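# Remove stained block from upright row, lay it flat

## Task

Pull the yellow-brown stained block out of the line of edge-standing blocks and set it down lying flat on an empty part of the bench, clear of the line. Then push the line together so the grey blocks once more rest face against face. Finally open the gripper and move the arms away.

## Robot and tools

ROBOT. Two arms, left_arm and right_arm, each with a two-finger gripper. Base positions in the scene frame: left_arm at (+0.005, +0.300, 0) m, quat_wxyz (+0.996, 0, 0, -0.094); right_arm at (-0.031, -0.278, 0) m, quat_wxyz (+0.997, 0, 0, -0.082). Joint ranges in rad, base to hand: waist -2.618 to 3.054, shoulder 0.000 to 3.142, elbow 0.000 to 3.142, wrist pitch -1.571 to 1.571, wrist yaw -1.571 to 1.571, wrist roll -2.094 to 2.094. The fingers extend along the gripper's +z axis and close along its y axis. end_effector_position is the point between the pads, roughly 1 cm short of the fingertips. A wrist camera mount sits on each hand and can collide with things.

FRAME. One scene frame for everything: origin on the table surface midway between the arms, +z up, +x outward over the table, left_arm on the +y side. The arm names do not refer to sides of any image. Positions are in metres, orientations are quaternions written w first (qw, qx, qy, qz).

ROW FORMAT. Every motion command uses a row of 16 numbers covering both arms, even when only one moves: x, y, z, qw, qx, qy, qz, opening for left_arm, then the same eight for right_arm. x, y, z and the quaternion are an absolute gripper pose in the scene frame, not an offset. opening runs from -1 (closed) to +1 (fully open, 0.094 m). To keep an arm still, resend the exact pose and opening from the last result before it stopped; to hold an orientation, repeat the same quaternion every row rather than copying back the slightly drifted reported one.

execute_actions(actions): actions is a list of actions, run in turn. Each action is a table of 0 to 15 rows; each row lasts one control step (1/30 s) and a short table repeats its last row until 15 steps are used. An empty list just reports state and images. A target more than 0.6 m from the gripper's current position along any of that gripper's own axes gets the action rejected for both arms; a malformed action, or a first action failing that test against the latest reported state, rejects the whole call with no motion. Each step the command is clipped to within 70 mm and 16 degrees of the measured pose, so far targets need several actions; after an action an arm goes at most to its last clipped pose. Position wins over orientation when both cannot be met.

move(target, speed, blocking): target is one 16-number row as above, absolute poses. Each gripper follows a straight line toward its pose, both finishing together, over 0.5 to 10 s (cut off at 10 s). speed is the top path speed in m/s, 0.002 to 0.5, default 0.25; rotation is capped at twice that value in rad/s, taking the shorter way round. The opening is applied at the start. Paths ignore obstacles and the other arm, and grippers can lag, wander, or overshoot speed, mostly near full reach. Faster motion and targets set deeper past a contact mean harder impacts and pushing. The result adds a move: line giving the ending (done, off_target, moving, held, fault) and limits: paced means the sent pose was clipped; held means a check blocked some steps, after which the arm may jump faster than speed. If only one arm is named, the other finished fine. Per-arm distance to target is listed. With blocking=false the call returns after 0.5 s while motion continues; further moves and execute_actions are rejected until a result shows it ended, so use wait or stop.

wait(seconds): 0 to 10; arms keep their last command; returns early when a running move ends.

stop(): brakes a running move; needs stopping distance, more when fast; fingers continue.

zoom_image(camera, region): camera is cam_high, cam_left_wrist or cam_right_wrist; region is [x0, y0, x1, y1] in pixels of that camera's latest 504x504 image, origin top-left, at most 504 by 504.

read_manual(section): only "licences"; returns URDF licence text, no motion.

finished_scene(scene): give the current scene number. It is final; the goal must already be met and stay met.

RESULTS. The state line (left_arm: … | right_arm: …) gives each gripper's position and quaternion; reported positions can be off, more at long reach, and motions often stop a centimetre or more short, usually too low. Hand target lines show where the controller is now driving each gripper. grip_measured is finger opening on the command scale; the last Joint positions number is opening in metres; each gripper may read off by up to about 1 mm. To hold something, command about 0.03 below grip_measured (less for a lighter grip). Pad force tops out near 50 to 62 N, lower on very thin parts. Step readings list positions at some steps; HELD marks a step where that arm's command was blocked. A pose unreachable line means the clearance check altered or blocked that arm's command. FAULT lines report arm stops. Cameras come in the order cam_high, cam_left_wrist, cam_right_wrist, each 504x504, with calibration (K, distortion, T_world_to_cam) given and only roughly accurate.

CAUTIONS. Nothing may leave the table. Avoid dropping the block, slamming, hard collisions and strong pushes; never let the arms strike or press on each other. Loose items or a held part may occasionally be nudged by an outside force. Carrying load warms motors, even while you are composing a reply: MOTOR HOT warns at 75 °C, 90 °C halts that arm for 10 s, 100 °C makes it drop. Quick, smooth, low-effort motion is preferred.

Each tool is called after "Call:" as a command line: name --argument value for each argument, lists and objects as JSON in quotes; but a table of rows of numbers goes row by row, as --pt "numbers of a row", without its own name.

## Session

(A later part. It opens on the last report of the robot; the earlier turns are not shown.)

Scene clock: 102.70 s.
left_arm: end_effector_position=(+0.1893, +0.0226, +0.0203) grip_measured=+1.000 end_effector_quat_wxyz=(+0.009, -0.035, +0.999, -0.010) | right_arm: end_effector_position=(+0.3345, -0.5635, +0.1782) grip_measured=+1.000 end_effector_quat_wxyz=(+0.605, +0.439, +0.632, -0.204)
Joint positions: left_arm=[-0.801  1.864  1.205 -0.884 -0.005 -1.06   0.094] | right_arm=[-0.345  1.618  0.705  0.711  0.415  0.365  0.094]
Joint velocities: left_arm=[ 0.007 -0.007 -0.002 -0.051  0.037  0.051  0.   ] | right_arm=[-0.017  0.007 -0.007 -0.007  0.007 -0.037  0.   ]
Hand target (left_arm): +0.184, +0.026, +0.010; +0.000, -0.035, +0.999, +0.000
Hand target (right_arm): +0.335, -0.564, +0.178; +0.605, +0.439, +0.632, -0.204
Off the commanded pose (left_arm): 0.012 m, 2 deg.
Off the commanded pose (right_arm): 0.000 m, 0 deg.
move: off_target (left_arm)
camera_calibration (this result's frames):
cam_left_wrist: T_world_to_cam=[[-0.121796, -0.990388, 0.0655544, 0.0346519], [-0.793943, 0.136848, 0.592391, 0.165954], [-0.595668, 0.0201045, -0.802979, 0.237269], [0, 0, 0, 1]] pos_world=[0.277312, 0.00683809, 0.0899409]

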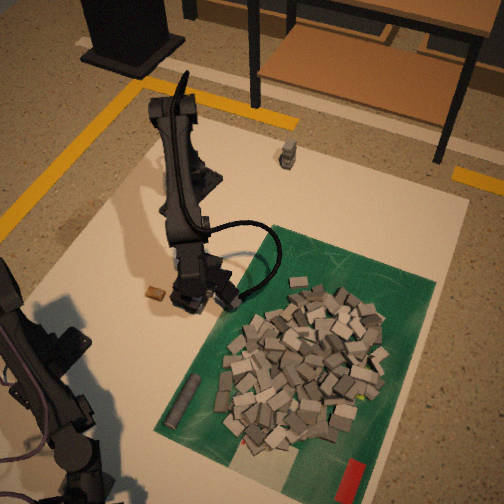

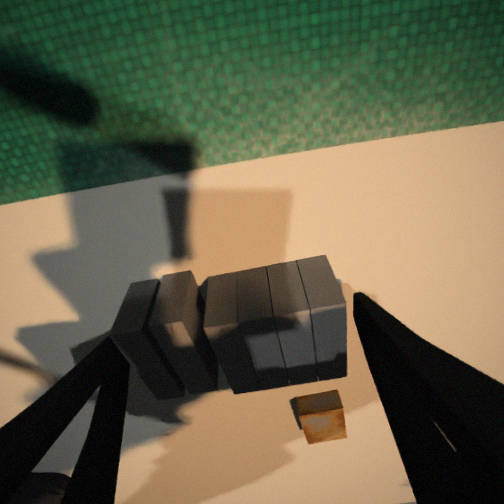

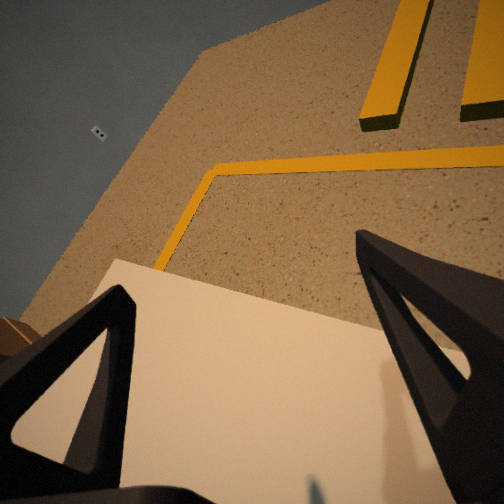

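Call:
move --target '[0.184,0.026,0.005,0,-0.035,0.999,0,1, 0.3345,-0.5635,0.1782,0.605,0.439,0.632,-0.204,1]' --speed 0.03

Call:
move --target '[0.184,0.026,0.005,0,-0.035,0.999,0,0.4, 0.3345,-0.5635,0.1782,0.605,0.439,0.632,-0.204,1]' --speed 0.03

Call:
move --target '[0.184,0.026,0.005,0,-0.035,0.999,0,1, 0.3345,-0.5635,0.1782,0.605,0.439,0.632,-0.204,1]' --speed 0.03

Call:
move --target '[0.188,0.02,0.08,0,-0.035,0.999,0,1, 0.3345,-0.5635,0.1782,0.605,0.439,0.632,-0.204,1]' --speed 0.06

Call:
move --target '[0.17,0.17,0.15,0,-0.035,0.999,0,1, 0.3345,-0.5635,0.1782,0.605,0.439,0.632,-0.204,1]' --speed 0.15

Call:
zoom_image --camera "cam_high" --region '[140,240,240,340]'

Scene clock: 104.33 s.
left_arm: end_effector_position=(+0.1912, +0.0197, +0.0164) grip_measured=+1.000 end_effector_quat_wxyz=(+0.011, -0.035, +0.999, -0.013) | right_arm: end_effector_position=(+0.3345, -0.5635, +0.1782) grip_measured=+1.000 end_effector_quat_wxyz=(+0.605, +0.439, +0.632, -0.204)
Joint positions: left_arm=[-0.801  1.877  1.205 -0.865 -0.005 -1.06   0.094] | right_arm=[-0.345  1.618  0.705  0.711  0.415  0.365  0.094]
Joint velocities: left_arm=[ 0.017 -0.002 -0.012  0.007 -0.007  0.037  0.   ] | right_arm=[ 0.002  0.007 -0.007 -0.051 -0.081  0.007  0.   ]
Hand target (left_arm): +0.184, +0.026, +0.005; -0.000, -0.035, +0.999, +0.000
Hand target (right_arm): +0.335, -0.564, +0.178; +0.605, +0.439, +0.632, -0.204
Off the commanded pose (left_arm): 0.015 m, 2 deg.
Off the commanded pose (right_arm): 0.000 m, 0 deg.
move: off_target (left_arm)
camera_calibration (this result's frames):
cam_left_wrist: T_world_to_cam=[[-0.122024, -0.990042, 0.0701962, 0.0322564], [-0.795923, 0.139861, 0.58902, 0.170558], [-0.592973, 0.0160036, -0.805064, 0.234883], [0, 0, 0, 1]] pos_world=[0.278966, 0.00432175, 0.0863696]

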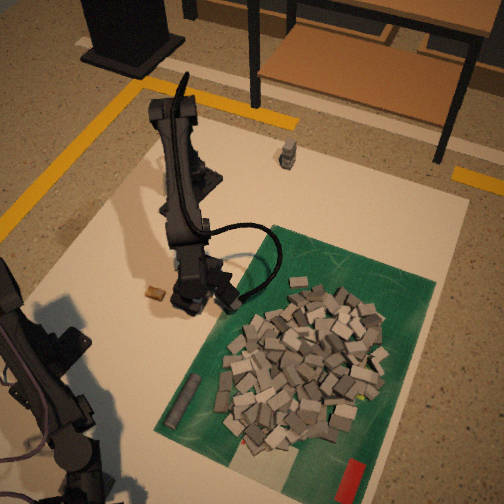

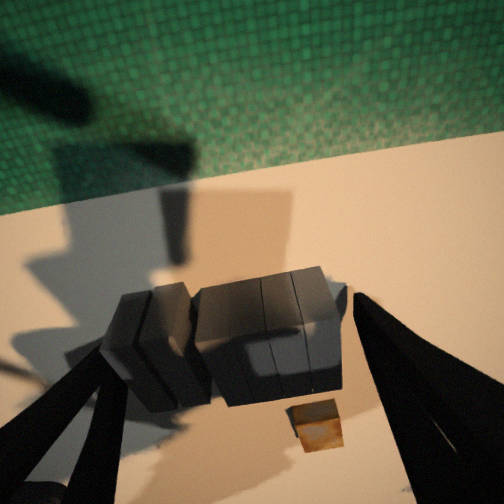

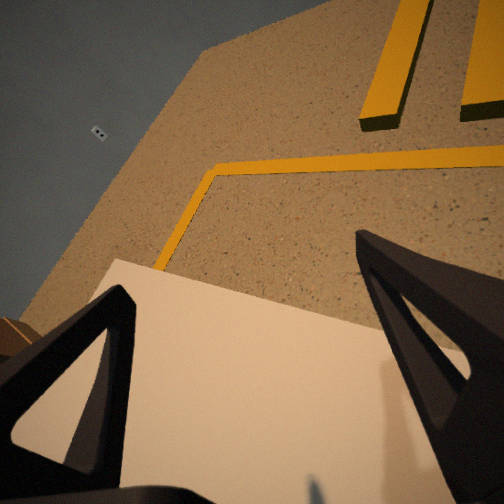

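Scene clock: 105.13 s.
left_arm: end_effector_position=(+0.1913, +0.0193, +0.0164) grip_measured=+0.431 end_effector_quat_wxyz=(+0.011, -0.036, +0.999, -0.014) | right_arm: end_effector_position=(+0.3345, -0.5635, +0.1782) grip_measured=+1.000 end_effector_quat_wxyz=(+0.605, +0.439, +0.632, -0.204)
Joint positions: left_arm=[-0.801  1.877  1.205 -0.863 -0.005 -1.06   0.067] | right_arm=[-0.345  1.618  0.705  0.711  0.415  0.365  0.094]
Joint velocities: left_arm=[-0.012 -0.022 -0.002 -0.037 -0.022 -0.007  0.001] | right_arm=[ 0.002 -0.007  0.007  0.022 -0.037 -0.066  0.   ]
Hand target (left_arm): +0.184, +0.026, +0.006; +0.000, -0.035, +0.999, +0.000
Hand target (right_arm): +0.335, -0.564, +0.178; +0.605, +0.439, +0.632, -0.204
Off the commanded pose (left_arm): 0.015 m, 2 deg.
Off the commanded pose (right_arm): 0.000 m, 0 deg.
move: off_target (left_arm)
camera_calibration (this result's frames):
cam_left_wrist: T_world_to_cam=[[-0.121701, -0.989941, 0.0721487, 0.0317114], [-0.796209, 0.140769, 0.588418, 0.170778], [-0.592655, 0.0141656, -0.805332, 0.234969], [0, 0, 0, 1]] pos_world=[0.27909, 0.00402368, 0.0864511]

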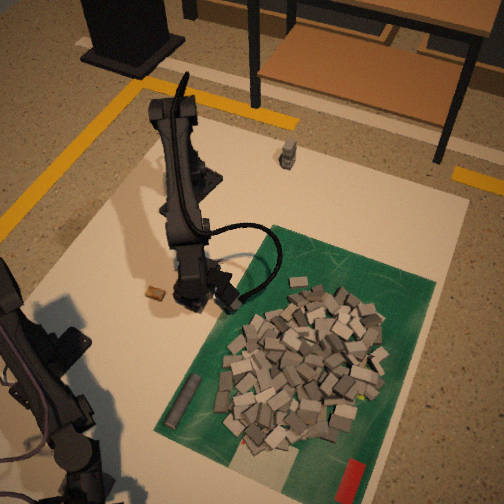

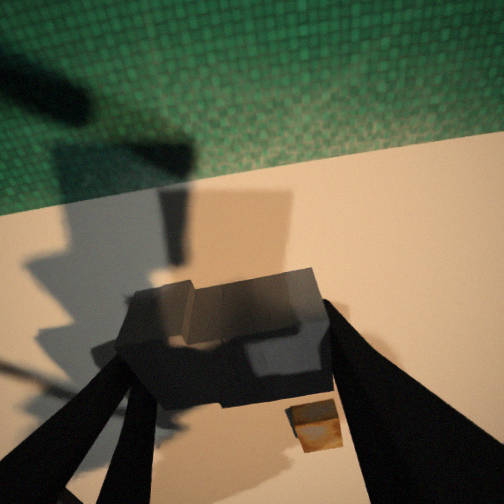

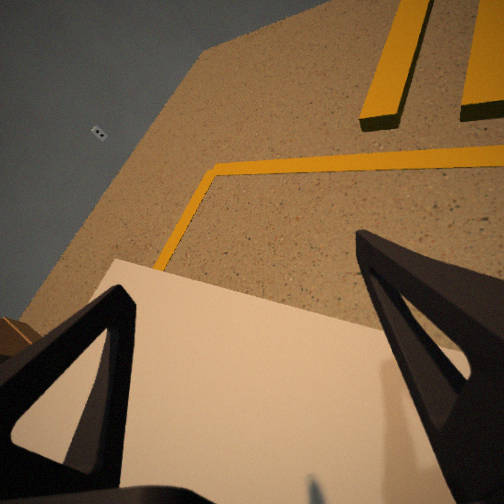

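Scene clock: 105.97 s.
left_arm: end_effector_position=(+0.1913, +0.0193, +0.0164) grip_measured=+1.000 end_effector_quat_wxyz=(+0.011, -0.035, +0.999, -0.014) | right_arm: end_effector_position=(+0.3345, -0.5635, +0.1782) grip_measured=+1.000 end_effector_quat_wxyz=(+0.605, +0.439, +0.632, -0.204)
Joint positions: left_arm=[-0.801  1.877  1.205 -0.863 -0.005 -1.06   0.094] | right_arm=[-0.345  1.618  0.705  0.711  0.415  0.365  0.094]
Joint velocities: left_arm=[-0.007  0.007  0.012 -0.022  0.007 -0.037  0.   ] | right_arm=[-0.012 -0.017  0.017 -0.051 -0.022 -0.007  0.   ]
Hand target (left_arm): +0.184, +0.026, +0.006; +0.000, -0.035, +0.999, +0.000
Hand target (right_arm): +0.335, -0.564, +0.178; +0.605, +0.439, +0.632, -0.204
Off the commanded pose (left_arm): 0.015 m, 2 deg.
Off the commanded pose (right_arm): 0.000 m, 0 deg.
move: off_target (left_arm)
camera_calibration (this result's frames):
cam_left_wrist: T_world_to_cam=[[-0.122079, -0.989895, 0.0721386, 0.031783], [-0.796161, 0.141067, 0.588411, 0.170764], [-0.592642, 0.0143987, -0.805338, 0.234962], [0, 0, 0, 1]] pos_world=[0.279084, 0.00398959, 0.0864519]

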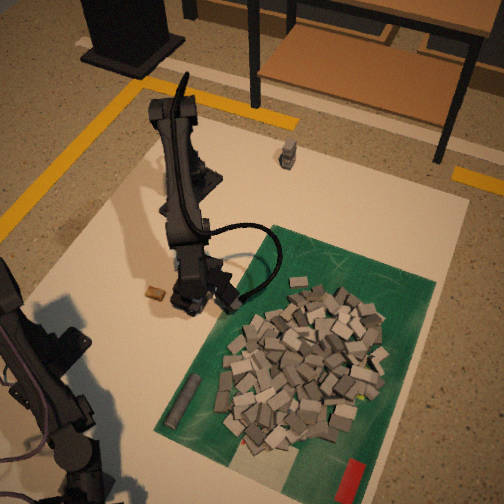

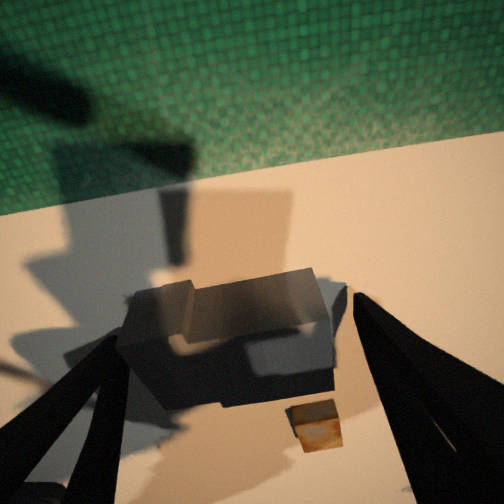

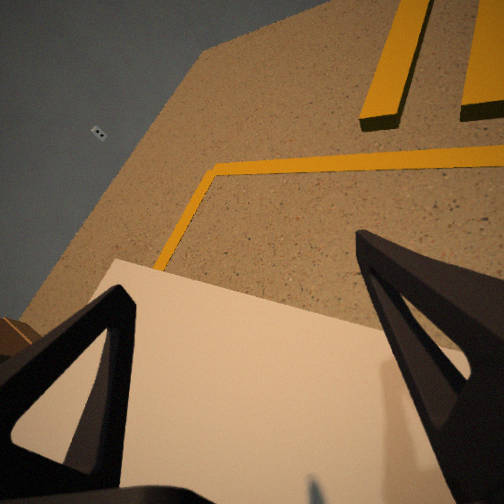

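Scene clock: 107.53 s.
left_arm: end_effector_position=(+0.1878, +0.0245, +0.0686) grip_measured=+1.000 end_effector_quat_wxyz=(-0.005, -0.035, +0.999, +0.013) | right_arm: end_effector_position=(+0.3345, -0.5635, +0.1782) grip_measured=+1.000 end_effector_quat_wxyz=(+0.605, +0.439, +0.632, -0.204)
Joint positions: left_arm=[-0.801  1.846  1.383 -1.135 -0.005 -1.06   0.094] | right_arm=[-0.345  1.618  0.705  0.711  0.415  0.365  0.094]
Joint velocities: left_arm=[ 0.012  0.002 -0.027  0.066 -0.037  0.051  0.   ] | right_arm=[-0.007  0.002  0.002 -0.081 -0.037 -0.081  0.   ]
Hand target (left_arm): +0.188, +0.020, +0.080; +0.000, -0.035, +0.999, -0.000
Hand target (right_arm): +0.335, -0.564, +0.178; +0.605, +0.439, +0.632, -0.204
Off the commanded pose (left_arm): 0.012 m, 2 deg.
Off the commanded pose (right_arm): 0.000 m, 0 deg.
move: off_target (left_arm)
camera_calibration (this result's frames):
cam_left_wrist: T_world_to_cam=[[-0.120424, -0.992414, 0.0247639, 0.0358166], [-0.775488, 0.109616, 0.621774, 0.131137], [-0.619772, 0.0556722, -0.782805, 0.277416], [0, 0, 0, 1]] pos_world=[0.277943, 0.0057258, 0.134738]

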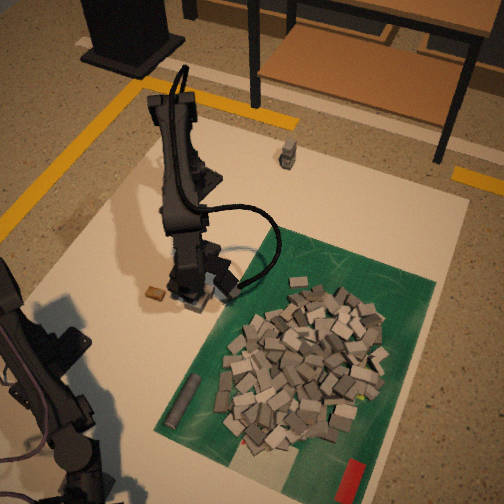

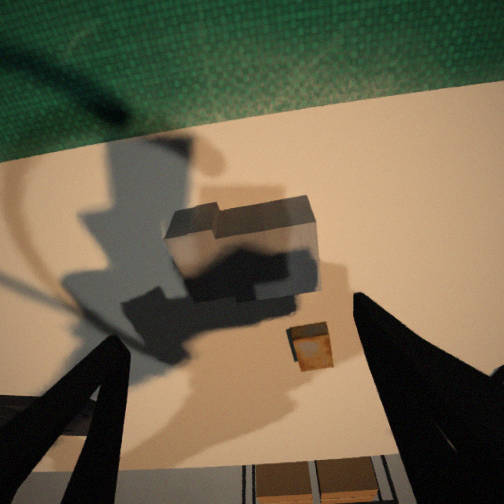

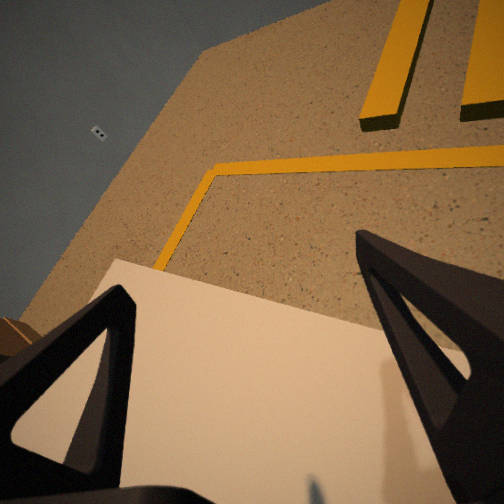

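Scene clock: 109.20 s.
left_arm: end_effector_position=(+0.1738, +0.1631, +0.1503) grip_measured=+1.000 end_effector_quat_wxyz=(+0.007, -0.036, +0.999, -0.004) | right_arm: end_effector_position=(+0.3345, -0.5635, +0.1782) grip_measured=+1.000 end_effector_quat_wxyz=(+0.605, +0.439, +0.632, -0.204)
Joint positions: left_arm=[-0.5    1.353  1.201 -1.403 -0.004 -0.76   0.094] | right_arm=[-0.345  1.618  0.705  0.711  0.415  0.365  0.094]
Joint velocities: left_arm=[ 0.012 -0.002  0.012 -0.066  0.007  0.095  0.   ] | right_arm=[ 0.007  0.012 -0.012 -0.051 -0.051 -0.022  0.   ]
Hand target (left_arm): +0.169, +0.168, +0.149; +0.001, -0.035, +0.999, -0.002
Hand target (right_arm): +0.335, -0.564, +0.178; +0.605, +0.439, +0.632, -0.204
Off the commanded pose (left_arm): 0.008 m, 1 deg.
Off the commanded pose (right_arm): 0.000 m, 0 deg.
move: done
camera_calibration (this result's frames):
cam_left_wrist: T_world_to_cam=[[-0.120329, -0.991305, 0.0532498, 0.16517], [-0.791099, 0.128156, 0.598112, 0.0575804], [-0.599736, 0.0298446, -0.799641, 0.3282], [0, 0, 0, 1]] pos_world=[0.26226, 0.14656, 0.219207]

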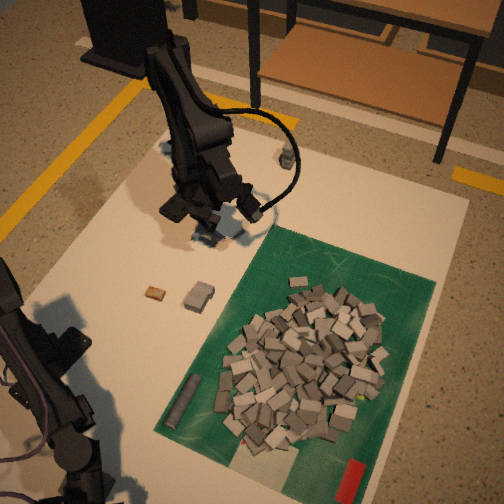

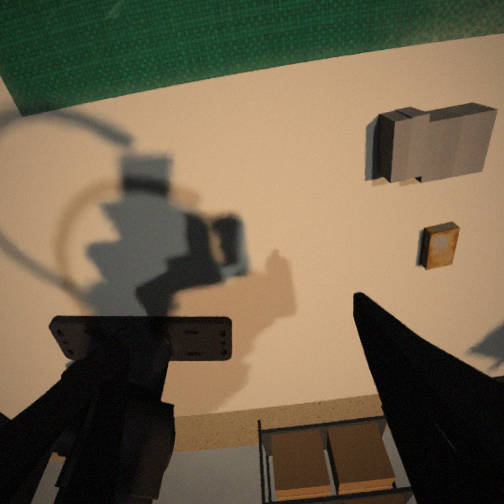

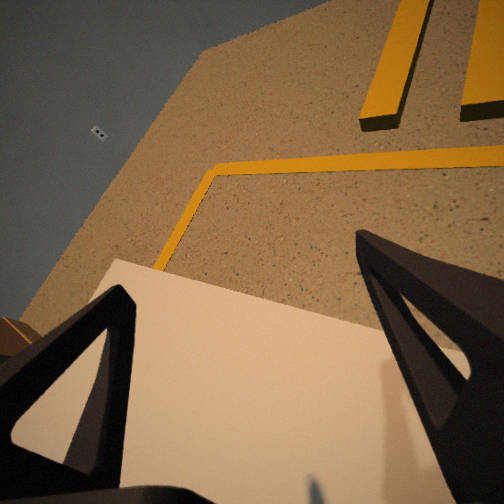

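Region (140, 240, 240, 340) of cam_high's 504x504 image, scaled by 5.040, with more detail than that image has.

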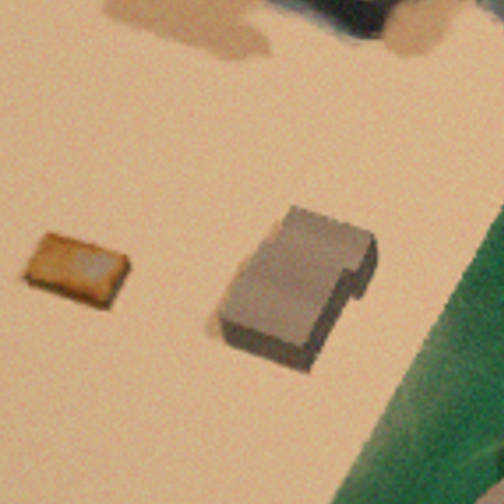

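Good enough.

Call:
finished_scene --scene 1

The scene is finished: the task was done.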